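# Place red foam block inside tote near the door

## Task

Get the red foam block into the tote next to the door so that no part of it sticks out past the tote's rim. The block must stay there without the robot holding or supporting it. The robot must not tip over or be left leaning, or the attempt fails.

## Robot and tools

ROBOT. A Hello Robot Stretch 3 with a single arm. It has a two-wheeled base, a lift that raises the arm along a vertical mast, and a telescoping arm that reaches out to the robot's right side. The gripper cannot move forward or back on its own, so drive the base for that. The base measures 0.33 m long by 0.34 m wide. It spins in place about a point midway between the drive wheels, 0.05 m behind its front edge. With the arm pulled in and the wrist folded, a spin sweeps a 0.28 m radius. An unfolded, level gripper reaches past that circle.

FRAMES. Base frame: origin on the floor between the drive wheels, x forward, y left, z up. hand_pose is reported in this frame at the point where the closed fingertips meet. With all wrist joints at zero, that hand frame has x up, y back along the arm toward the mast, and z toward the robot's rear. The fingertips are round pads 0.04 m wide. The odometry frame is the base frame as it stood when the scene began. base_odometry heading runs from -3.142 to 3.142, with left positive. Wheel slip is counted as travel.

TOOL execute_actions. Arguments: "actions", a list holding exactly one action or none; and optional "cameras", a list drawn from head_camera, nav_camera, wrist_camera, all. Leaving it out, null or ["all"] returns every camera; [] returns none. An empty actions list only reports state and pictures. An action may hold "base", "joints", or both, plus optional "contact_limits". All motions in it start together.
- base: exactly one key. {"translate_m": d} is a relative straight drive of d metres from the current spot, forward positive, -1 to 1. {"rotate_rad": d} is a relative turn in place, counter-clockwise (left) positive, -3.2 to 3.2. The base cannot move sideways. A base offset counts from the position in the latest reported state.
- joints: absolute targets, one number per named joint. lift_m 0 to 1.1 m (arm height on the mast). arm_m 0 to 0.52 m (extension). wrist_yaw_rad -1.345 to 4.42: 0 points the gripper along the arm, positive swings it toward the front, 3.0 folds it over the base. wrist_pitch_rad -1.57 to 0.451: 0 is level, negative tips the fingertips down. wrist_roll_rad -2.911 to 2.911: 0 has the fingers side by side and level. gripper_m -0.089 to 0.179: bigger is wider. The actual fingertip gap is smaller than this value, by about 0.007 near closed and 0.025 fully open, and is 0 below 0.007. head_pan_rad -3.953 to 1.73: 0 looks forward, positive left, -1.57 looks along the arm. head_tilt_rad -1.53 to 0.419: negative looks down. Done tolerances: lift and arm ±0.004, yaw and roll ±0.02, pitch ±0.05, gripper ±0.004, head ±0.02.
- contact_limits: only arm_m, a motor_effort percentage from 1 to 100. The arm stops (contact_stop) once its effort reaches that level, or its negative when retracting. It also caps how hard the arm holds until the next action. A lower value is gentler, but too low stops it at once.
Unknown keys or out-of-range numbers cause the whole call to be rejected. Joints or base left out of an action may keep pushing toward earlier targets. No action runs longer than 15 s. If a result reports a stop, any later execute_actions, wait or finished_scene calls in that same reply are skipped.

Other tools. wait {"seconds": 0 to 10} sends no command and returns state and pictures. zoom_image {"camera", "region": [x0, y0, x1, y1]} gives a closer look at part of the latest full image, in pixels from the top-left, at most 504 by 504. finished_scene {"scene": n} ends the scene for good and reports success. Replying without any tool call also ends it.

RESULTS. base_status and joint_status: "done" (for the base it means the wheels turned the commanded amount, even if they slipped); "off_target" (stopped short and may still be pushing; for the base, something is blocking it); "contact_stop", "time_out", "torque_fault" (the old target is dropped). on_its_own covers things not commanded in this call, and "held at" there means a held target, not the actual position. motor_effort is a percentage, positive toward higher values, with the peak in brackets. Readings are noisy and have a fixed bias. lidar_m gives 12 distances in 30-degree sectors: 1st ahead, then counter-clockwise (4th left, 7th behind, 10th right). "-" means nothing was seen. The lidar scans at 0.17 m height and misses clear objects. The robot's own body blocks parts of sectors 5, 6, 9 and 10. wrist_depth_mm (45 to 1000) and head_depth_mm (280 to 4000) are 7x7 grids of median depths; the head grid is rotated sideways. base_tilt is in degrees: forward and right positive, with about 4 degrees of fixed bias. turned_by_wheels and turned_by_imu report turning since the last result. Camera calibration lines give K and T_world_to_cam in the base frame.

SPEED. The base runs fast only when stowed: lift_m under 0.30, arm_m under 0.03, wrist_yaw_rad over 2.54. Otherwise it is limited to 0.10 m/s and 0.63 rad/s.

CAUTIONS. Fold or unfold the wrist only with lift_m 0.32 to 0.95, wrist_pitch_rad -0.4 and roll near 0. Once folded, the lift can drop to 0.25. When yaw is below -0.4, keep pitch at -0.5 or lower. After a contact stop, the arm or lift goes slack until commanded again. The base, wrist and head have no contact stop and will keep pushing. Wrist servos cut out for 10 s after a sustained hard push. To grip, command gripper_m below the block's width. To release, command at least 0.02 above the value where the fingers met the block. Readings don't confirm a grasp, so check with the cameras. Don't press the arm against a solid object with the gripper above about 0.45 m, and don't push twice in a row. Don't drive while the gripper is holding or pushing on something fixed. Avoid backing into furniture. If the robot leans, back out in small steps, free the gripper, and lower the lift to about 0.2. Set the block down gently inside the tote, let go, and check it rests fully within the rim. Avoid drops, slams and hard hits. A loose object may occasionally get nudged. The scene keeps running while you think.

Each tool is called after ">>>" by a JSON object that holds its "op" and its "data", one argument or row to a line.

## Session

I'll start by checking the robot's current state and the camera views.

>>> {"op": "execute_actions", "data": {
  "actions": []
}}

Scene clock: 0.00 s.
base_odometry: x=+0.000 y=+0.000 heading=+0.000 (m, m, rad; odometry frame)
turned_by_wheels: +0.000 (rad since the last result)
turned_by_imu: +0.000 (rad since the last result)
base_tilt: forward=-1.0 right=-1.6 (deg)
lidar_m: 0.93 1.25 1.45 1.09 0.93 0.93 1.06 1.80 2.20 0.95 0.81 0.81
head_depth_mm: 822 828 830 835 845 849 850 / 902 906 911 918 926 930 933 / 1666 999 1005 1016 1021 1031 1038 / 1819 1116 1121 1130 1144 1153 1161 / 1885 1267 1270 1282 1298 1308 1321 / 1764 1716 1466 1483 1496 1510 1528 / 1643 1637 1611 1630 1607 1596 1597
base_status: not commanded
joint_positions: lift_m=+0.348 arm_m=-0.001 wrist_yaw_rad=+2.961 wrist_pitch_rad=-0.334 wrist_roll_rad=+0.017 gripper_m=+0.037 head_pan_rad=+0.003 head_tilt_rad=-0.020
joint_status: not commanded
motor_effort: left_wheel=+0 right_wheel=+0 lift_m=+31 arm_m=+0 wrist_yaw_rad=+0 wrist_pitch_rad=+8 wrist_roll_rad=+0 gripper_m=+0 head_pan_rad=+0 head_tilt_rad=+1 (%)
hand_pose: x=+0.0209 y=+0.0862 z=+0.3802 quat_wxyz=(+0.181, +0.710, +0.053, +0.678) (m; base frame)
wrist_depth_mm: 702 - - - - - - / 725 - - - - - - / 770 - - - - - - / 790 890 - - 999 - - / 754 779 - 785 825 786 788 / 625 635 - 624 643 629 641 / 515 534 558 535 529 543 540
pictures: head_camera (sideways: a quarter turn clockwise sets it upright), nav_camera (sideways: a quarter turn counterclockwise sets it upright), wrist_camera
Images, in order (width x height): head_camera 896x504, nav_camera 672x504, wrist_camera 644x364.

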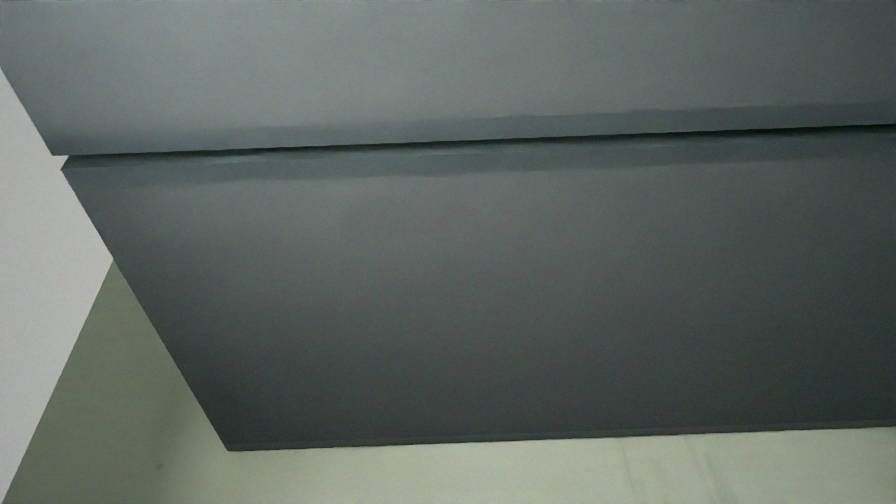

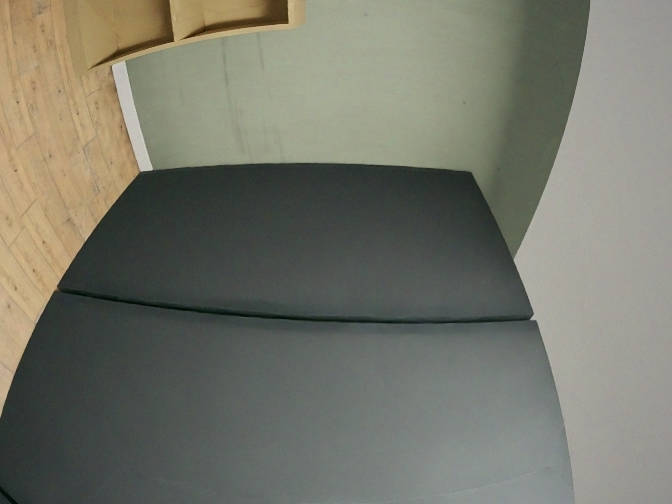

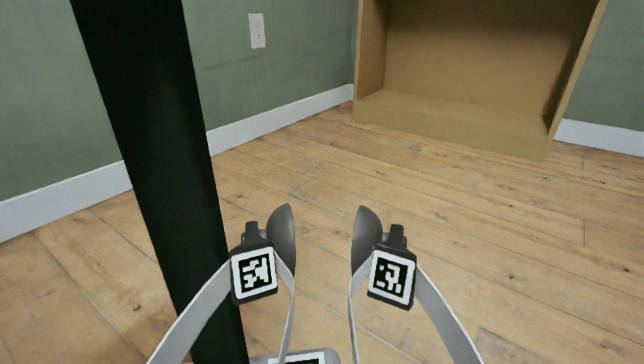

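The robot is facing a cabinet, so I'll pan the head to look around the room.

>>> {"op": "execute_actions", "data": {
  "actions": [
    {"joints": {"head_pan_rad": 1.57, "head_tilt_rad": -0.5}}
  ],
  "cameras": ["head_camera", "nav_camera"]
}}

>>> {"op": "execute_actions", "data": {
  "actions": [
    {"joints": {"head_pan_rad": -1.57, "head_tilt_rad": -0.5}}
  ],
  "cameras": ["head_camera", "nav_camera"]
}}

>>> {"op": "execute_actions", "data": {
  "actions": [
    {"joints": {"head_pan_rad": -3.14, "head_tilt_rad": -0.5}}
  ],
  "cameras": ["head_camera", "nav_camera"]
}}

Scene clock: 12.10 s.
base_odometry: x=+0.000 y=+0.000 heading=+0.000 (m, m, rad; odometry frame)
turned_by_wheels: +0.000 (rad since the last result)
turned_by_imu: +0.000 (rad since the last result)
base_tilt: forward=-0.9 right=-1.5 (deg)
lidar_m: 0.93 1.25 1.45 1.09 0.93 0.93 1.06 1.80 2.20 0.95 0.81 0.81
head_depth_mm: 1451 1529 1481 1589 1800 1596 1303 / 1403 1542 1699 1838 1920 1612 1316 / 1244 1355 1475 1621 1804 1628 1326 / 1123 1204 1303 1422 1563 1583 1336 / 1017 1092 1172 1264 1373 1497 1345 / 932 992 1063 1131 1227 1323 1345 / 863 914 970 1032 1110 1208 -
base_status: not commanded
joint_positions: lift_m=+0.348 arm_m=-0.001 wrist_yaw_rad=+2.961 wrist_pitch_rad=-0.334 wrist_roll_rad=+0.017 gripper_m=+0.037 head_pan_rad=+1.563 head_tilt_rad=-0.494
joint_status: all done
motor_effort: left_wheel=+0(0) right_wheel=+0(0) lift_m=+32(31) arm_m=+0(0) wrist_yaw_rad=+0(0) wrist_pitch_rad=+8(8) wrist_roll_rad=+0(0) gripper_m=-1(1) head_pan_rad=+5(46) head_tilt_rad=-3(29) (%)
hand_pose: x=+0.0209 y=+0.0862 z=+0.3802 quat_wxyz=(+0.181, +0.710, +0.053, +0.678) (m; base frame)
wrist_depth_mm: 692 - - - - - - / 739 - - - - - - / 759 - - - - - - / 781 901 - 987 - - - / 755 782 - 778 818 784 774 / 623 624 - 633 633 636 643 / 533 528 559 542 532 536 533
pictures: head_camera (sideways: a quarter turn clockwise sets it upright), nav_camera (sideways: a quarter turn counterclockwise sets it upright)
camera_calibration (this result's frames):
head_camera: T_world_to_cam=[[-0.0474659, -0.467734, -0.882594, 1.17144], [-0.997554, -0.023188, 0.0659371, -0.0772651], [-0.0513066, 0.883565, -0.46549, 0.564339], [0, 0, 0, 1]] pos_world=[0.00748183, 0.0475032, 1.3017]
nav_camera: T_world_to_cam=[[-0.0419359, 0.505707, 0.861685, -1.07925], [0.998634, 0.0481111, 0.0203654, 0.0177389], [-0.0311577, 0.861363, -0.507034, 0.613046], [0, 0, 0, 1]] pos_world=[-0.043873, 0.0168772, 1.24045]
Images, in order (width x height): head_camera 896x504, nav_camera 672x504.

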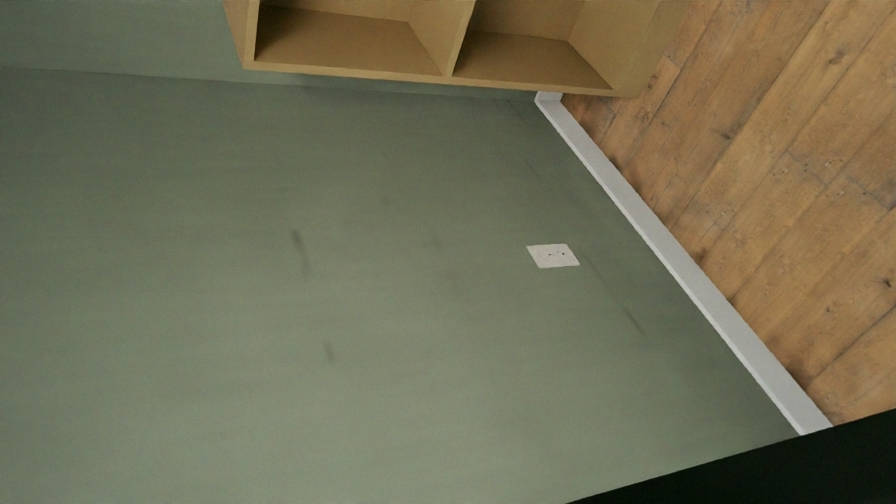

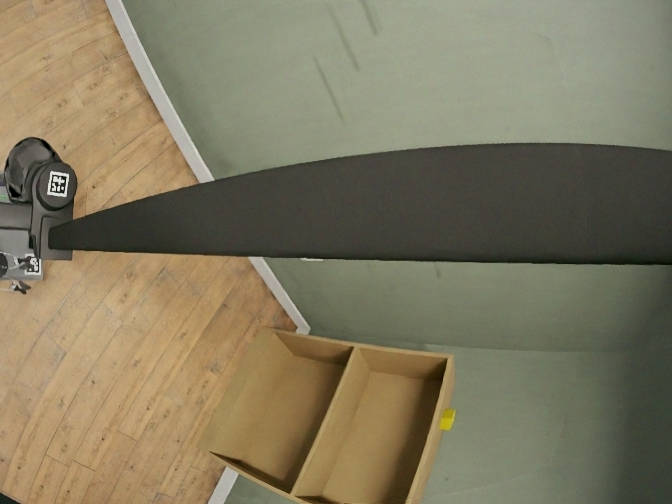

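Scene clock: 14.10 s.
base_odometry: x=+0.000 y=+0.000 heading=+0.000 (m, m, rad; odometry frame)
turned_by_wheels: +0.000 (rad since the last result)
turned_by_imu: +0.000 (rad since the last result)
base_tilt: forward=-1.2 right=-1.5 (deg)
lidar_m: 0.93 1.25 1.45 1.09 0.93 0.93 1.06 1.80 2.20 0.95 0.81 0.81
head_depth_mm: 2091 2245 2430 2578 2036 1597 1309 / 1173 1287 1440 1622 1883 1603 1317 / 1050 1139 1243 1374 1525 1574 1324 / 945 1023 1103 1199 1322 1466 1332 / 866 926 994 1069 1166 1277 1321 / 795 847 902 973 1036 1137 1247 / 736 779 827 884 951 1017 1095
base_status: not commanded
joint_positions: lift_m=+0.348 arm_m=-0.001 wrist_yaw_rad=+2.961 wrist_pitch_rad=-0.334 wrist_roll_rad=+0.017 gripper_m=+0.037 head_pan_rad=-1.563 head_tilt_rad=-0.494
joint_status: all done
motor_effort: left_wheel=+0(0) right_wheel=+0(0) lift_m=+31(31) arm_m=+0(1) wrist_yaw_rad=+0(0) wrist_pitch_rad=+8(8) wrist_roll_rad=+0(0) gripper_m=-1(1) head_pan_rad=-4(46) head_tilt_rad=-3(3) (%)
hand_pose: x=+0.0209 y=+0.0862 z=+0.3802 quat_wxyz=(+0.181, +0.710, +0.053, +0.678) (m; base frame)
wrist_depth_mm: 703 - - - - - - / 738 - - - - - - / 760 - - - - - - / 801 918 - - - - - / 754 762 - 777 816 788 766 / 633 617 - 636 630 631 637 / 528 532 550 537 532 534 532
pictures: head_camera (sideways: a quarter turn clockwise sets it upright), nav_camera (sideways: a quarter turn counterclockwise sets it upright)
camera_calibration (this result's frames):
head_camera: T_world_to_cam=[[0.0399455, 0.468652, -0.882479, 1.17076], [0.997053, 0.0391911, 0.0659447, -0.0894422], [0.0654905, -0.882513, -0.465706, 0.563908], [0, 0, 0, 1]] pos_world=[0.00548136, -0.0475192, 1.30169]
nav_camera: T_world_to_cam=[[0.0500546, -0.505179, 0.861562, -1.07965], [-0.997733, -0.0641494, 0.0203517, 0.0299347], [0.0449874, -0.860627, -0.507245, 0.612856], [0, 0, 0, 1]] pos_world=[0.0563376, -0.0160574, 1.24045]
Images, in order (width x height): head_camera 896x504, nav_camera 672x504.

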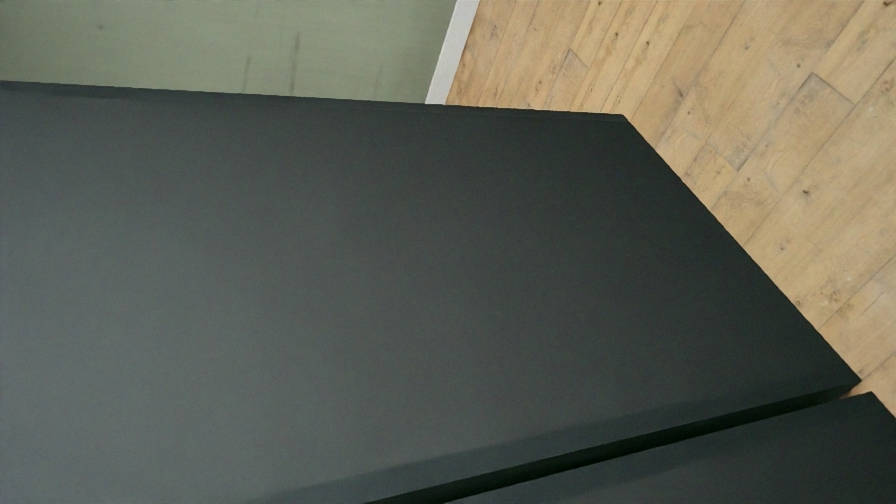

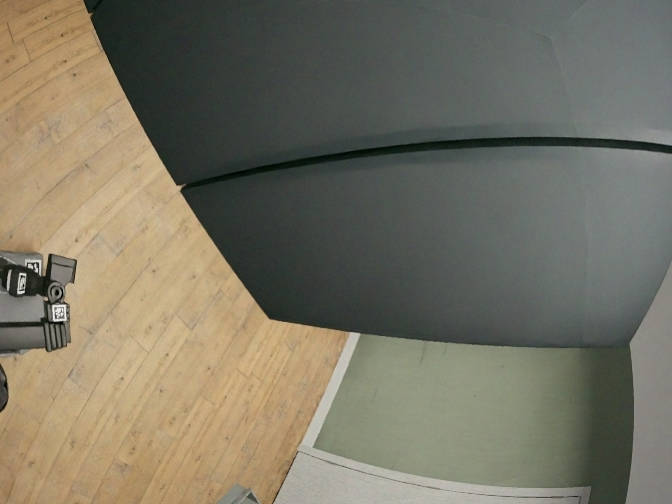

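Scene clock: 15.43 s.
base_odometry: x=+0.000 y=+0.000 heading=+0.000 (m, m, rad; odometry frame)
turned_by_wheels: +0.000 (rad since the last result)
turned_by_imu: +0.000 (rad since the last result)
base_tilt: forward=-1.1 right=-1.5 (deg)
lidar_m: 0.93 1.25 1.46 1.09 0.93 0.93 1.06 1.79 2.20 0.95 0.81 0.81
head_depth_mm: 845 914 987 1071 1168 1289 1299 / 908 997 1083 1180 1304 1440 1320 / 986 1093 1195 1328 1474 1567 1326 / 1076 1214 1327 1496 1698 1623 1331 / 1220 1361 1515 1730 1940 1641 1339 / 1374 1543 1745 2040 2109 1653 1346 / 1558 1782 2078 2430 2166 1661 1355
base_status: not commanded
joint_positions: lift_m=+0.348 arm_m=-0.001 wrist_yaw_rad=+2.961 wrist_pitch_rad=-0.334 wrist_roll_rad=+0.017 gripper_m=+0.037 head_pan_rad=-3.133 head_tilt_rad=-0.494
joint_status: all done
motor_effort: left_wheel=-1(0) right_wheel=+0(0) lift_m=+31(31) arm_m=-1(0) wrist_yaw_rad=+0(0) wrist_pitch_rad=+8(8) wrist_roll_rad=+0(0) gripper_m=-1(1) head_pan_rad=-4(47) head_tilt_rad=-2(2) (%)
hand_pose: x=+0.0209 y=+0.0862 z=+0.3802 quat_wxyz=(+0.181, +0.710, +0.053, +0.678) (m; base frame)
wrist_depth_mm: 689 - - - - - - / 739 - - - - - - / 763 - - - - - - / 780 902 998 - 994 - - / 773 769 - 771 819 780 790 / 627 633 - 640 649 646 636 / 533 532 548 534 539 536 541
pictures: head_camera (sideways: a quarter turn clockwise sets it upright), nav_camera (sideways: a quarter turn counterclockwise sets it upright)
camera_calibration (this result's frames):
head_camera: T_world_to_cam=[[0.468703, -0.0395731, -0.882469, 1.16813], [0.0399817, -0.997022, 0.0659454, -0.0836049], [-0.88245, -0.0661914, -0.465725, 0.569715], [0, 0, 0, 1]] pos_world=[-0.0414197, 0.000580913, 1.30169]
nav_camera: T_world_to_cam=[[-0.505158, -0.0504561, 0.861551, -1.07625], [-0.0649424, 0.997681, 0.0203504, 0.0242462], [-0.86058, -0.045671, -0.507264, 0.618404], [0, 0, 0, 1]] pos_world=[-0.00991607, -0.0502503, 1.24045]
Images, in order (width x height): head_camera 896x504, nav_camera 672x504.

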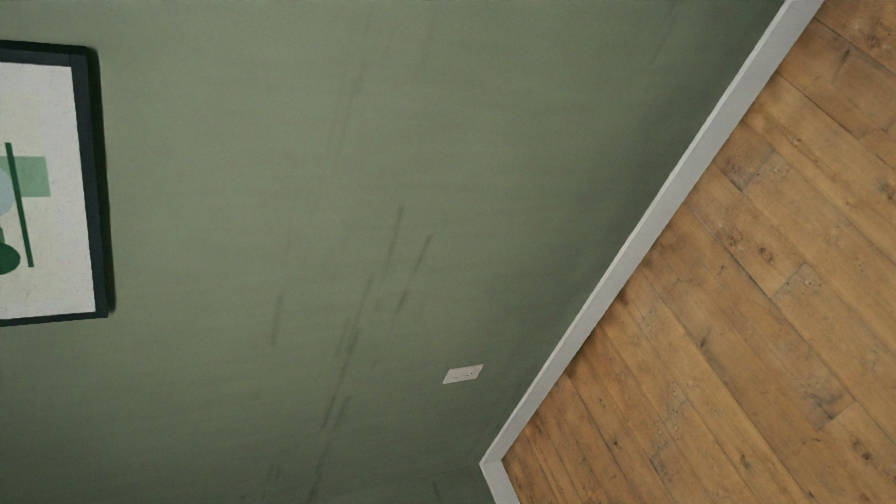

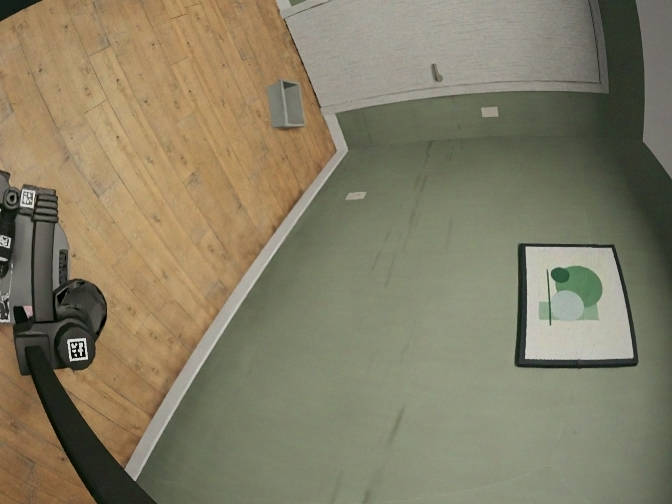

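The tote is by the door, behind and to the right. There's a yellow block on top of the shelf, but no red block yet, so I'll check the shelf and the door direction.

>>> {"op": "execute_actions", "data": {
  "actions": [
    {"joints": {"head_pan_rad": -2.35, "head_tilt_rad": -0.5}}
  ],
  "cameras": ["head_camera", "nav_camera"]
}}

>>> {"op": "execute_actions", "data": {
  "actions": [
    {"joints": {"head_pan_rad": 0.8, "head_tilt_rad": -0.5}}
  ],
  "cameras": ["head_camera", "nav_camera"]
}}

Scene clock: 22.83 s.
base_odometry: x=+0.000 y=+0.000 heading=+0.000 (m, m, rad; odometry frame)
turned_by_wheels: +0.000 (rad since the last result)
turned_by_imu: +0.000 (rad since the last result)
base_tilt: forward=-1.2 right=-1.5 (deg)
lidar_m: 0.92 1.25 1.45 1.09 0.93 0.93 1.06 1.79 2.20 0.95 0.81 0.81
head_depth_mm: 1913 2059 2275 2453 2041 1593 1312 / 1868 2040 2249 2437 1972 1603 1316 / 1875 2050 2241 2482 2026 1624 1332 / 1893 2053 2246 2457 2107 1632 1337 / 1903 2041 2225 2501 2121 1645 1348 / 1895 2055 2255 2504 2154 1659 1351 / 1897 2048 2244 2517 2160 1677 1370
base_status: not commanded
joint_positions: lift_m=+0.348 arm_m=-0.001 wrist_yaw_rad=+2.961 wrist_pitch_rad=-0.334 wrist_roll_rad=+0.017 gripper_m=+0.037 head_pan_rad=-2.357 head_tilt_rad=-0.494
joint_status: all done
motor_effort: left_wheel=+0(1) right_wheel=+0(0) lift_m=+31(31) arm_m=-1(1) wrist_yaw_rad=-1(0) wrist_pitch_rad=+8(9) wrist_roll_rad=+0(0) gripper_m=+0(0) head_pan_rad=+4(45) head_tilt_rad=-3(3) (%)
hand_pose: x=+0.0209 y=+0.0862 z=+0.3802 quat_wxyz=(+0.181, +0.710, +0.053, +0.678) (m; base frame)
wrist_depth_mm: 711 - - - - - - / 737 - - - - - - / 766 - - - - - - / 805 896 - - - 999 - / 765 776 - 766 820 774 781 / 615 626 - 637 640 635 633 / 527 525 541 547 534 542 533
pictures: head_camera (sideways: a quarter turn clockwise sets it upright), nav_camera (sideways: a quarter turn counterclockwise sets it upright)
camera_calibration (this result's frames):
head_camera: T_world_to_cam=[[0.362383, 0.299879, -0.882469, 1.16878], [0.726558, -0.683933, 0.0659454, -0.087793], [-0.583774, -0.665062, -0.465725, 0.567893], [0, 0, 0, 1]] pos_world=[-0.0282382, -0.0328535, 1.30169]
nav_camera: T_world_to_cam=[[-0.325384, -0.389686, 0.861551, -1.07735], [-0.744843, 0.666929, 0.0203504, 0.0283936], [-0.582524, -0.635098, -0.507264, 0.616708], [0, 0, 0, 1]] pos_world=[0.0298436, -0.047094, 1.24045]
Images, in order (width x height): head_camera 896x504, nav_camera 672x504.

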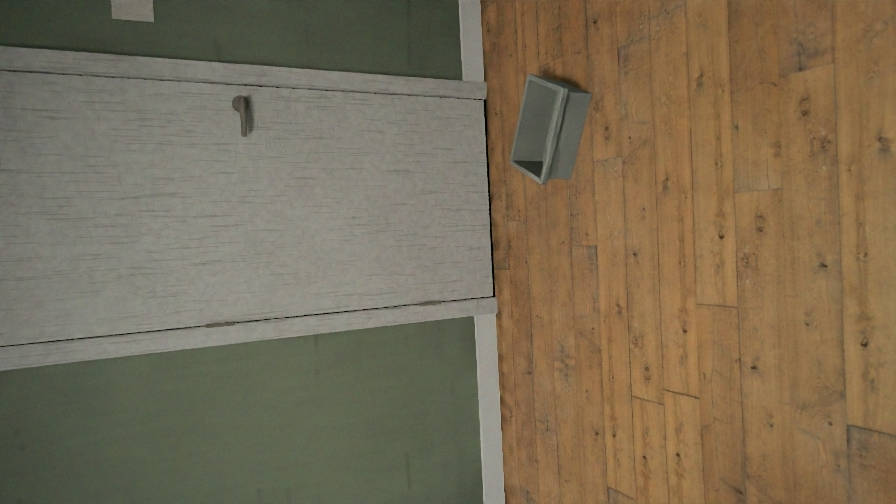

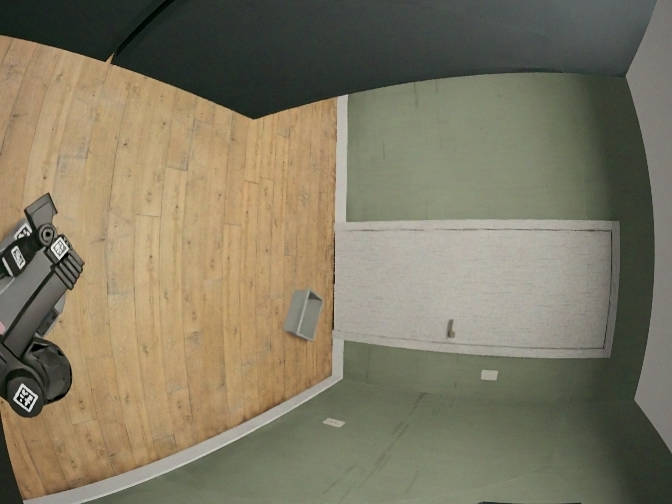

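Scene clock: 24.83 s.
base_odometry: x=+0.000 y=+0.000 heading=+0.000 (m, m, rad; odometry frame)
turned_by_wheels: +0.000 (rad since the last result)
turned_by_imu: +0.000 (rad since the last result)
base_tilt: forward=-1.1 right=-1.7 (deg)
lidar_m: 0.93 1.25 1.45 1.09 0.93 0.93 1.06 1.80 2.20 0.95 0.81 0.81
head_depth_mm: 1307 1421 1555 1724 1889 1607 1310 / 1321 1428 1570 1723 1882 1609 1333 / 1311 1422 1524 1666 1860 1622 1333 / 1314 1403 1508 1592 1794 1635 1338 / 1309 1422 1517 1586 1805 1650 1340 / 1309 1424 1506 1604 1819 1646 1348 / 1310 1412 1510 1605 1783 1650 1358
base_status: not commanded
joint_positions: lift_m=+0.348 arm_m=-0.001 wrist_yaw_rad=+2.961 wrist_pitch_rad=-0.334 wrist_roll_rad=+0.017 gripper_m=+0.037 head_pan_rad=+0.793 head_tilt_rad=-0.494
joint_status: all done
motor_effort: left_wheel=+0(0) right_wheel=+0(0) lift_m=+31(31) arm_m=+0(1) wrist_yaw_rad=+0(0) wrist_pitch_rad=+8(8) wrist_roll_rad=+0(0) gripper_m=+0(1) head_pan_rad=+3(49) head_tilt_rad=-2(3) (%)
hand_pose: x=+0.0209 y=+0.0862 z=+0.3802 quat_wxyz=(+0.181, +0.710, +0.053, +0.678) (m; base frame)
wrist_depth_mm: 707 - - - - - - / 737 - - - - - - / 764 - - - - - - / 801 894 986 - - - - / 780 781 - 773 813 806 772 / 630 635 - 639 638 634 627 / 536 530 544 543 528 526 528
pictures: head_camera (sideways: a quarter turn clockwise sets it upright), nav_camera (sideways: a quarter turn counterclockwise sets it upright)
camera_calibration (this result's frames):
head_camera: T_world_to_cam=[[-0.359847, -0.302917, -0.882469, 1.17319], [-0.732286, 0.677797, 0.0659454, -0.0788941], [0.578158, 0.66995, -0.465725, 0.560806], [0, 0, 0, 1]] pos_world=[0.0401606, 0.0331412, 1.30169]
nav_camera: T_world_to_cam=[[0.322095, 0.39241, 0.861551, -1.0813], [0.750427, -0.660639, 0.0203504, 0.0192725], [0.57716, 0.639976, -0.507264, 0.609634], [0, 0, 0, 1]] pos_world=[-0.018039, 0.0468926, 1.24045]
Images, in order (width x height): head_camera 896x504, nav_camera 672x504.

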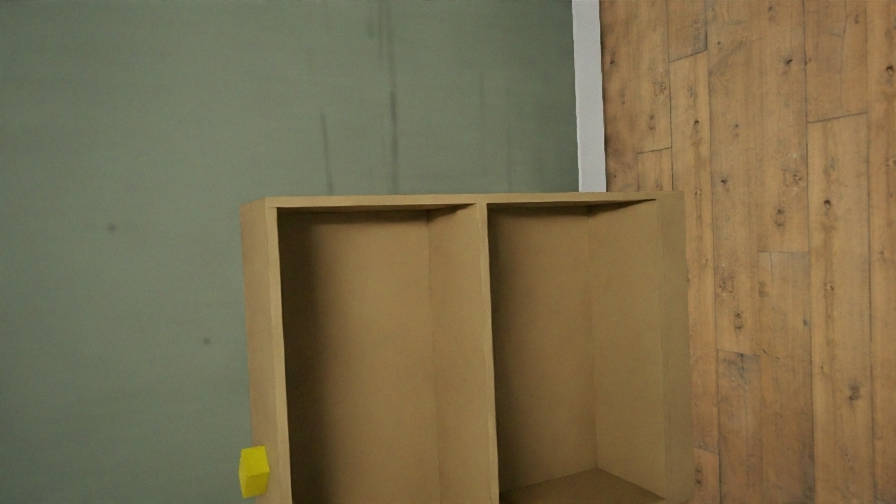

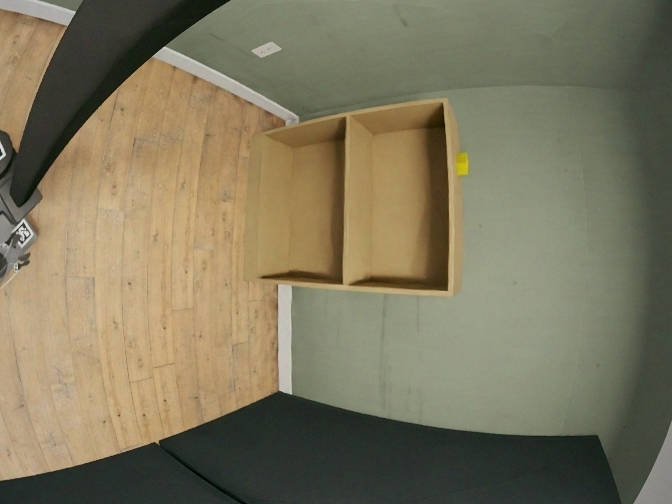

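The red block isn't on this side, so it's probably behind the cabinet row. I'll stow the arm for faster driving and head toward the gap near the door.

>>> {"op": "execute_actions", "data": {
  "actions": [
    {"joints": {"lift_m": 0.25, "head_pan_rad": 0.0, "head_tilt_rad": -0.5}}
  ],
  "cameras": []
}}

>>> {"op": "execute_actions", "data": {
  "actions": [
    {"base": {"rotate_rad": -2.07}}
  ],
  "cameras": ["nav_camera"]
}}

Scene clock: 51.13 s.
base_odometry: x=+0.000 y=+0.000 heading=+0.000 (m, m, rad; odometry frame)
turned_by_wheels: +0.000 (rad since the last result)
turned_by_imu: +0.000 (rad since the last result)
base_tilt: forward=-1.0 right=-1.5 (deg)
lidar_m: 0.93 1.25 1.45 1.09 0.93 0.93 1.06 1.80 2.20 0.95 0.81 0.81
head_depth_mm: 734 783 848 921 1003 1101 1211 / 793 857 931 1018 1120 1246 1293 / 868 937 1033 1141 1271 1432 1329 / 946 1040 1146 1282 1452 1586 1343 / 1052 1164 1306 1475 1711 1639 1345 / 1180 1322 1506 1723 1969 1661 1352 / 1335 1493 1618 1751 1859 1690 1366
base_status: not commanded
joint_positions: lift_m=+0.250 arm_m=-0.001 wrist_yaw_rad=+2.961 wrist_pitch_rad=-0.335 wrist_roll_rad=+0.017 gripper_m=+0.037 head_pan_rad=+0.007 head_tilt_rad=-0.494
joint_status: all done
motor_effort: left_wheel=+0(0) right_wheel=+0(0) lift_m=+25(24) arm_m=-1(1) wrist_yaw_rad=+0(1) wrist_pitch_rad=+9(9) wrist_roll_rad=+0(0) gripper_m=+0(1) head_pan_rad=-3(47) head_tilt_rad=-2(1) (%)
hand_pose: x=+0.0209 y=+0.0861 z=+0.2819 quat_wxyz=(+0.181, +0.710, +0.053, +0.678) (m; base frame)
wrist_depth_mm: 699 - - - - - - / 722 - - - - - - / 767 - - - - - - / 746 794 799 823 805 813 815 / 617 611 - 622 653 620 621 / 499 509 - 523 504 509 508 / 437 - - - 428 424 431
pictures: none
No camera images: the call's "cameras" was empty. Leave "cameras" out to get every camera's image.

Scene clock: 53.60 s.
base_odometry: x=+0.000 y=+0.000 heading=-2.070 (m, m, rad; odometry frame)
turned_by_wheels: -2.070 (rad since the last result)
turned_by_imu: -2.084 (rad since the last result)
base_tilt: forward=-1.0 right=-1.5 (deg)
lidar_m: 2.20 0.94 0.81 0.81 0.93 1.25 1.44 1.08 0.93 0.93 1.08 1.84
head_depth_mm: 1796 1958 2097 2319 2015 1598 1310 / 1843 2017 2194 2398 2062 1605 1323 / 1914 2079 2261 2470 2076 1626 1329 / 1979 2137 2316 2562 2095 1627 1338 / 2025 2218 2458 2627 2140 1640 1349 / 2112 2310 2515 2718 1736 1622 1356 / 2108 1297 1321 1355 1390 1440 1362
base_status: done
joint_positions: lift_m=+0.250 arm_m=-0.001 wrist_yaw_rad=+2.961 wrist_pitch_rad=-0.335 wrist_roll_rad=+0.017 gripper_m=+0.037 head_pan_rad=+0.007 head_tilt_rad=-0.495
joint_status: not commanded
motor_effort: left_wheel=+3(12) right_wheel=-3(9) lift_m=+24(25) arm_m=-1(1) wrist_yaw_rad=+0(0) wrist_pitch_rad=+9(9) wrist_roll_rad=+1(0) gripper_m=-1(1) head_pan_rad=-4(3) head_tilt_rad=-2(3) (%)
hand_pose: x=+0.0209 y=+0.0861 z=+0.2819 quat_wxyz=(+0.181, +0.710, +0.053, +0.678) (m; base frame)
wrist_depth_mm: 868 - 840 784 747 737 699 / 960 - 867 833 823 797 759 / - - 946 926 893 856 814 / 793 798 791 811 814 818 806 / 614 617 - 617 642 618 614 / 505 500 - 511 499 513 500 / 432 - - - 428 425 427
pictures: nav_camera (sideways: a quarter turn counterclockwise sets it upright)
camera_calibration (this result's frames):
nav_camera: T_world_to_cam=[[0.505709, 0.0495213, 0.861282, -1.08207], [0.0631009, -0.9978, 0.0203206, 0.023504], [0.860394, 0.0440713, -0.507721, 0.608501], [0, 0, 0, 1]] pos_world=[0.0221767, 0.0502202, 1.24044]
Images, in order (width x height): nav_camera 672x504.

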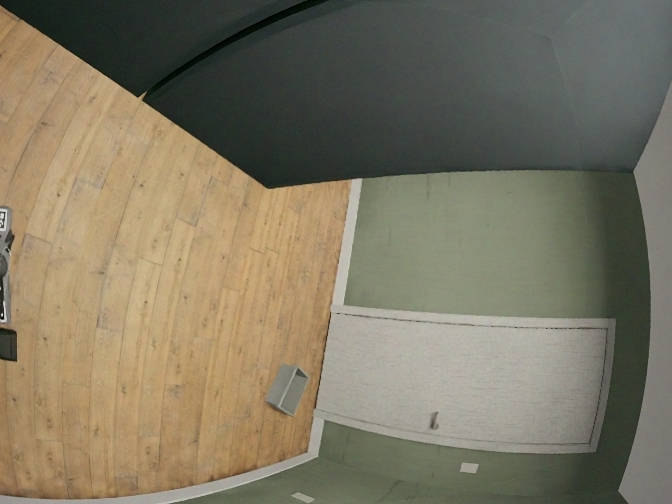

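>>> {"op": "execute_actions", "data": {
  "actions": [
    {"base": {"translate_m": 1.0}}
  ],
  "cameras": []
}}

>>> {"op": "execute_actions", "data": {
  "actions": [
    {"base": {"translate_m": 0.75}, "joints": {"head_pan_rad": 1.3, "head_tilt_rad": -0.4}}
  ],
  "cameras": ["head_camera", "nav_camera"]
}}

Scene clock: 63.03 s.
base_odometry: x=-0.478 y=-0.878 heading=-2.070 (m, m, rad; odometry frame)
turned_by_wheels: +0.000 (rad since the last result)
turned_by_imu: -0.003 (rad since the last result)
base_tilt: forward=-1.1 right=-1.6 (deg)
lidar_m: 1.21 1.43 0.56 0.56 0.64 1.10 2.23 1.38 1.18 1.18 1.36 1.22
head_depth_mm: 975 1048 1142 1257 1381 1506 1314 / 1017 1106 1199 1305 1455 1553 1322 / 1043 1129 1238 1363 1529 1620 1329 / 1071 1167 1280 1424 1586 1642 1328 / 1104 1205 1331 1466 1648 1648 1347 / 1138 1248 1374 1536 1722 1667 1363 / 1165 1280 1423 1589 1807 1676 1368
base_status: done
joint_positions: lift_m=+0.250 arm_m=-0.001 wrist_yaw_rad=+2.961 wrist_pitch_rad=-0.335 wrist_roll_rad=+0.017 gripper_m=+0.037 head_pan_rad=+0.007 head_tilt_rad=-0.495
joint_status: not commanded
motor_effort: left_wheel=+3(11) right_wheel=-3(7) lift_m=+25(25) arm_m=-1(0) wrist_yaw_rad=+0(0) wrist_pitch_rad=+9(9) wrist_roll_rad=+0(0) gripper_m=-1(1) head_pan_rad=-4(4) head_tilt_rad=-2(2) (%)
hand_pose: x=+0.0209 y=+0.0861 z=+0.2819 quat_wxyz=(+0.181, +0.710, +0.053, +0.678) (m; base frame)
wrist_depth_mm: 604 - 559 550 525 526 - / 651 - 603 589 567 564 - / 715 - 660 646 618 996 - / 762 750 718 709 668 761 801 / 620 611 - 604 644 623 628 / 499 504 - 510 509 504 501 / 433 - - - 432 428 429
pictures: none
No camera images: the call's "cameras" was empty. Leave "cameras" out to get every camera's image.

Scene clock: 67.30 s.
base_odometry: x=-0.837 y=-1.537 heading=-2.069 (m, m, rad; odometry frame)
turned_by_wheels: +0.000 (rad since the last result)
turned_by_imu: -0.002 (rad since the last result)
base_tilt: forward=-1.0 right=-1.5 (deg)
lidar_m: 0.51 0.59 1.01 0.94 0.59 0.73 2.82 1.60 1.38 1.00 0.57 0.50
head_depth_mm: 1446 1484 1536 1606 1654 1625 1390 / 2185 2257 2376 2486 2225 1753 1389 / 2978 3231 3493 3509 2354 1770 1407 / 3022 3256 3417 3534 2366 1790 1421 / 3051 3201 3432 3397 2381 1793 1436 / 2979 3238 3416 3695 2447 1801 1448 / 2995 3227 3488 3523 2460 1825 1447
base_status: done
joint_positions: lift_m=+0.250 arm_m=-0.001 wrist_yaw_rad=+2.961 wrist_pitch_rad=-0.335 wrist_roll_rad=+0.017 gripper_m=+0.037 head_pan_rad=+1.293 head_tilt_rad=-0.409
joint_status: all done
motor_effort: left_wheel=+3(12) right_wheel=-3(7) lift_m=+25(25) arm_m=-1(1) wrist_yaw_rad=+0(0) wrist_pitch_rad=+9(9) wrist_roll_rad=+0(0) gripper_m=-1(1) head_pan_rad=+3(48) head_tilt_rad=+4(14) (%)
hand_pose: x=+0.0209 y=+0.0861 z=+0.2819 quat_wxyz=(+0.181, +0.710, +0.053, +0.678) (m; base frame)
wrist_depth_mm: 458 - - - - - 667 / 475 - - - - - 670 / 496 - - - - 996 648 / 555 604 792 786 804 812 641 / 577 583 - 612 668 613 593 / 490 502 - 508 504 506 504 / 433 - - - 426 424 428
pictures: head_camera (sideways: a quarter turn clockwise sets it upright), nav_camera (sideways: a quarter turn counterclockwise sets it upright)
camera_calibration (this result's frames):
head_camera: T_world_to_cam=[[-0.149427, -0.364439, -0.919161, 1.21977], [-0.969132, 0.238345, 0.0630492, -0.0736859], [0.196099, 0.900209, -0.388804, 0.463041], [0, 0, 0, 1]] pos_world=[0.0200533, 0.0452612, 1.30584]
nav_camera: T_world_to_cam=[[0.0738358, 0.426451, 0.901492, -1.13188], [0.974782, -0.221747, 0.0250589, 0.0117715], [0.210589, 0.876908, -0.43207, 0.514028], [0, 0, 0, 1]] pos_world=[-0.0361503, 0.0345463, 1.24218]
Images, in order (width x height): head_camera 896x504, nav_camera 672x504.

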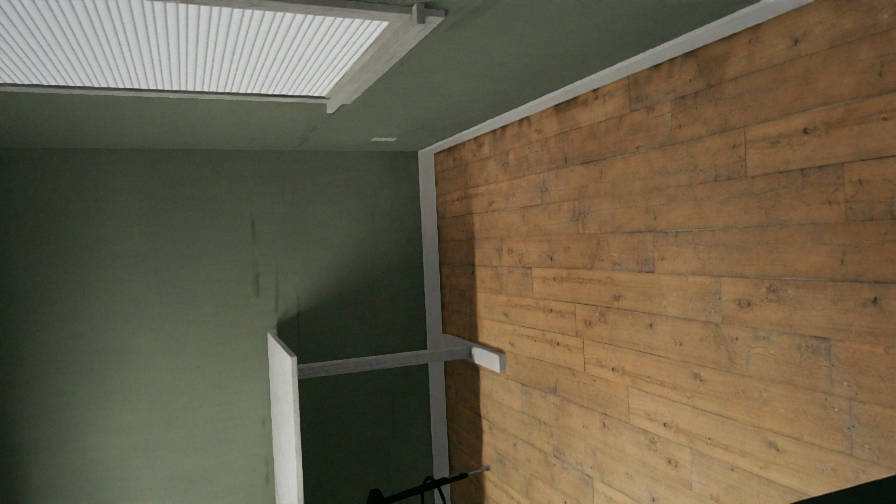

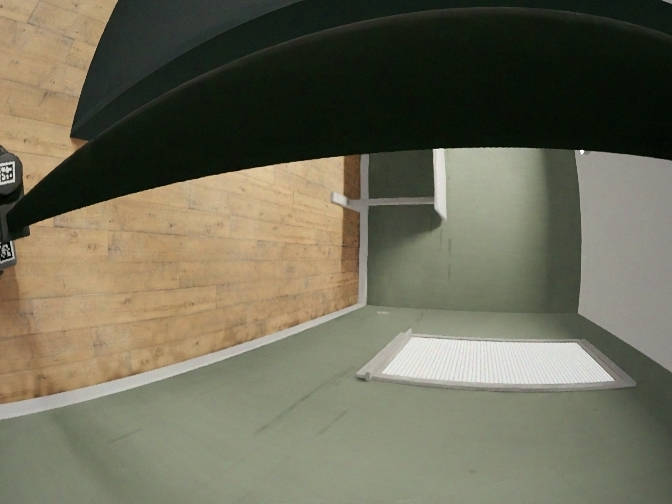

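The other part of the room is visible now. I'll turn to face it, drive through the gap and look around.

>>> {"op": "execute_actions", "data": {
  "actions": [
    {"base": {"rotate_rad": 1.3}, "joints": {"head_pan_rad": 0.0, "head_tilt_rad": -0.5}}
  ],
  "cameras": []
}}

>>> {"op": "execute_actions", "data": {
  "actions": [
    {"base": {"translate_m": 1.0}, "joints": {"head_pan_rad": 0.7, "head_tilt_rad": -0.5}}
  ],
  "cameras": ["head_camera", "nav_camera"]
}}

Scene clock: 75.80 s.
base_odometry: x=-0.837 y=-1.537 heading=-0.770 (m, m, rad; odometry frame)
turned_by_wheels: +1.300 (rad since the last result)
turned_by_imu: +1.308 (rad since the last result)
base_tilt: forward=-1.1 right=-1.6 (deg)
lidar_m: 1.88 0.66 0.59 1.36 1.98 1.43 1.37 0.70 0.50 0.51 0.53 0.71
head_depth_mm: 1562 1613 1650 1713 1745 1549 1309 / 2421 2554 2645 2582 2039 1615 1314 / 2926 3172 3474 2900 2081 1621 1325 / 3007 3270 3501 2977 2079 1630 1346 / 2979 3196 3490 2990 2124 1653 1346 / 2955 3129 3518 3038 2126 1652 1352 / 3000 3118 3484 3123 2170 1659 1164
base_status: done
joint_positions: lift_m=+0.250 arm_m=-0.001 wrist_yaw_rad=+2.961 wrist_pitch_rad=-0.335 wrist_roll_rad=+0.017 gripper_m=+0.037 head_pan_rad=+0.007 head_tilt_rad=-0.494
joint_status: all done
motor_effort: left_wheel=-3(10) right_wheel=+4(10) lift_m=+25(25) arm_m=-1(1) wrist_yaw_rad=+0(0) wrist_pitch_rad=+9(9) wrist_roll_rad=+0(0) gripper_m=+0(1) head_pan_rad=-3(48) head_tilt_rad=-2(13) (%)
hand_pose: x=+0.0209 y=+0.0860 z=+0.2819 quat_wxyz=(+0.181, +0.710, +0.053, +0.678) (m; base frame)
wrist_depth_mm: - - - - 823 523 511 / - - - - 840 553 569 / - - - - 853 597 621 / 781 779 792 786 766 658 704 / 612 613 - 618 641 611 620 / 500 509 - 506 502 510 507 / 428 - - - 428 431 425
pictures: none
No camera images: the call's "cameras" was empty. Leave "cameras" out to get every camera's image.

Scene clock: 80.80 s.
base_odometry: x=-0.119 y=-2.233 heading=-0.770 (m, m, rad; odometry frame)
turned_by_wheels: +0.000 (rad since the last result)
turned_by_imu: -0.003 (rad since the last result)
base_tilt: forward=-1.2 right=-1.7 (deg)
lidar_m: 1.81 2.01 3.08 1.37 0.58 0.66 1.99 0.71 0.51 0.49 0.51 0.69
head_depth_mm: 2179 2261 2520 2665 2042 1604 1316 / 2309 2442 2734 2777 2070 1612 1321 / 2502 2656 2870 2723 2075 1607 1328 / 2688 2848 3098 2856 2107 1625 1337 / 2942 3179 3655 2973 2120 1657 1345 / 3220 3543 3989 2962 2152 1646 1350 / 3374 3522 3718 3051 2164 1679 1358
base_status: done
joint_positions: lift_m=+0.250 arm_m=-0.001 wrist_yaw_rad=+2.961 wrist_pitch_rad=-0.335 wrist_roll_rad=+0.017 gripper_m=+0.037 head_pan_rad=+0.693 head_tilt_rad=-0.495
joint_status: all done
motor_effort: left_wheel=-4(9) right_wheel=+4(11) lift_m=+25(25) arm_m=-1(1) wrist_yaw_rad=-1(0) wrist_pitch_rad=+9(9) wrist_roll_rad=+0(0) gripper_m=+0(1) head_pan_rad=+4(44) head_tilt_rad=-2(1) (%)
hand_pose: x=+0.0209 y=+0.0860 z=+0.2818 quat_wxyz=(+0.181, +0.710, +0.053, +0.678) (m; base frame)
wrist_depth_mm: 422 - - - - - - / 451 - - - - - - / 486 - - - - - - / 523 535 794 810 795 789 818 / 569 582 - 615 660 615 634 / 500 493 - 513 504 496 513 / 431 - - - 424 426 426
pictures: head_camera (sideways: a quarter turn clockwise sets it upright), nav_camera (sideways: a quarter turn counterclockwise sets it upright)
camera_calibration (this result's frames):
head_camera: T_world_to_cam=[[-0.388907, -0.266087, -0.882014, 1.17277], [-0.66103, 0.747454, 0.0659756, -0.079368], [0.641709, 0.608696, -0.466582, 0.561532], [0, 0, 0, 1]] pos_world=[0.0432942, 0.029581, 1.30164]
nav_camera: T_world_to_cam=[[0.360247, 0.358884, 0.86106, -1.08089], [0.680855, -0.732137, 0.020296, 0.0197678], [0.637697, 0.578945, -0.508099, 0.610351], [0, 0, 0, 1]] pos_world=[-0.0132905, 0.0490271, 1.24043]
Images, in order (width x height): head_camera 896x504, nav_camera 672x504.

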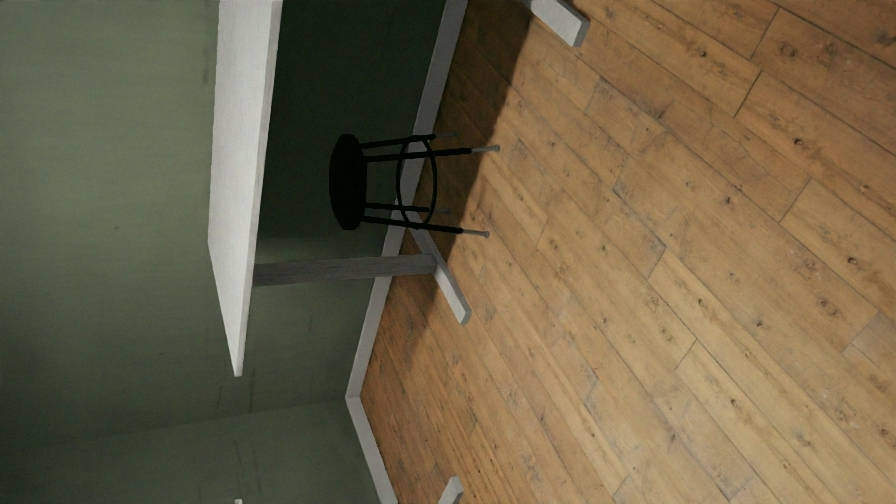

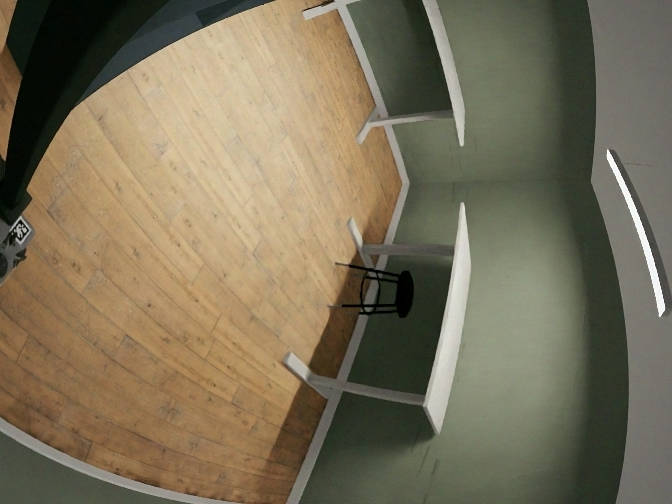

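Both desks look empty. The cabinets may have open shelves facing this side, so I'll look left.

>>> {"op": "execute_actions", "data": {
  "actions": [
    {"joints": {"head_pan_rad": 1.7, "head_tilt_rad": -0.4}}
  ],
  "cameras": ["head_camera", "nav_camera"]
}}

Scene clock: 87.87 s.
base_odometry: x=-0.119 y=-2.233 heading=-0.770 (m, m, rad; odometry frame)
turned_by_wheels: +0.000 (rad since the last result)
turned_by_imu: +0.000 (rad since the last result)
base_tilt: forward=-1.1 right=-1.5 (deg)
lidar_m: 1.80 2.01 3.09 1.36 0.59 0.66 1.98 0.71 0.51 0.49 0.51 0.69
head_depth_mm: 2767 2946 3209 3352 2317 1732 1390 / 2854 2996 3247 3383 2322 1748 1413 / 2873 3139 3238 3253 2363 1770 1416 / 1945 1327 1343 1488 1548 1612 1377 / 1108 1249 1323 917 1335 1048 840 / 604 1268 1337 513 546 584 - / 409 425 - - - - -
base_status: not commanded
joint_positions: lift_m=+0.250 arm_m=-0.001 wrist_yaw_rad=+2.961 wrist_pitch_rad=-0.335 wrist_roll_rad=+0.017 gripper_m=+0.037 head_pan_rad=+1.693 head_tilt_rad=-0.409
joint_status: all done
motor_effort: left_wheel=-3(3) right_wheel=+3(4) lift_m=+25(25) arm_m=-1(1) wrist_yaw_rad=+1(0) wrist_pitch_rad=+9(9) wrist_roll_rad=+0(0) gripper_m=-1(0) head_pan_rad=+4(47) head_tilt_rad=+6(14) (%)
hand_pose: x=+0.0209 y=+0.0860 z=+0.2818 quat_wxyz=(+0.181, +0.710, +0.053, +0.678) (m; base frame)
wrist_depth_mm: 419 - - - - - - / 446 - - - - - - / 476 - - - - - - / 522 539 818 784 817 802 823 / 553 581 - 622 657 628 627 / 499 501 - 508 502 508 502 / 434 - - - 427 422 421
pictures: head_camera (sideways: a quarter turn clockwise sets it upright), nav_camera (sideways: a quarter turn counterclockwise sets it upright)
camera_calibration (this result's frames):
head_camera: T_world_to_cam=[[0.00427709, -0.394139, -0.919041, 1.21868], [-0.985466, -0.157736, 0.0630603, -0.0736008], [-0.169821, 0.905414, -0.389085, 0.465638], [0, 0, 0, 1]] pos_world=[0.0013315, 0.0471237, 1.30583]
nav_camera: T_world_to_cam=[[-0.0980461, 0.421825, 0.90136, -1.13066], [0.984205, 0.175251, 0.0250423, 0.0117355], [-0.147401, 0.889579, -0.432345, 0.51657], [0, 0, 0, 1]] pos_world=[-0.046264, 0.0153541, 1.24217]
Images, in order (width x height): head_camera 896x504, nav_camera 672x504.

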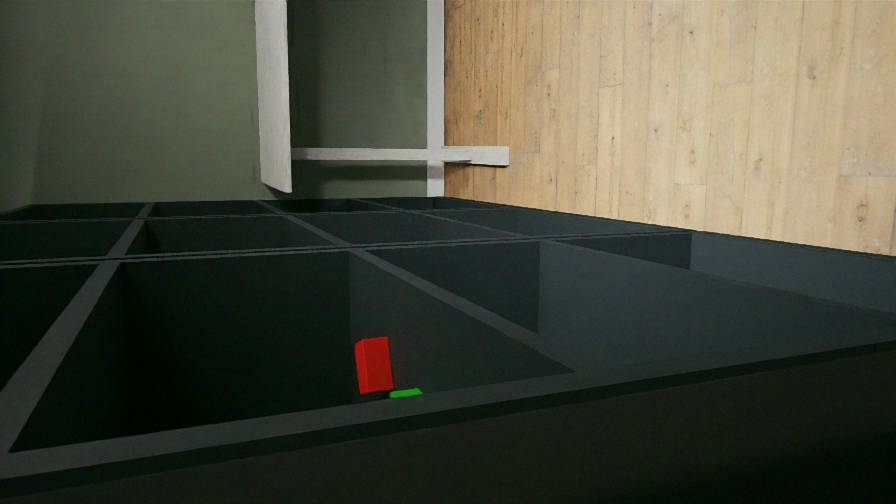

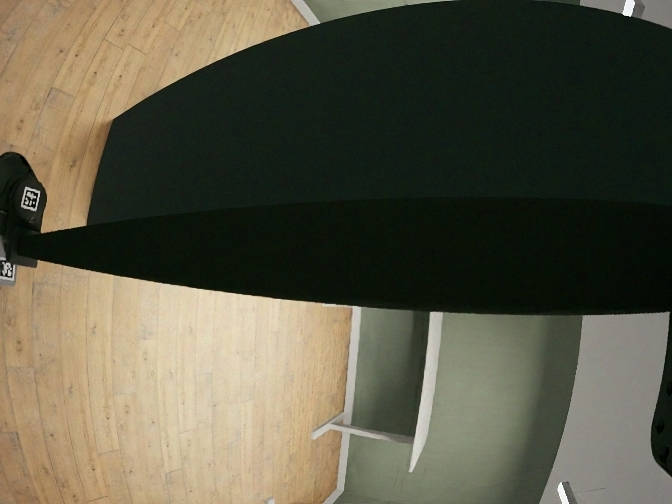

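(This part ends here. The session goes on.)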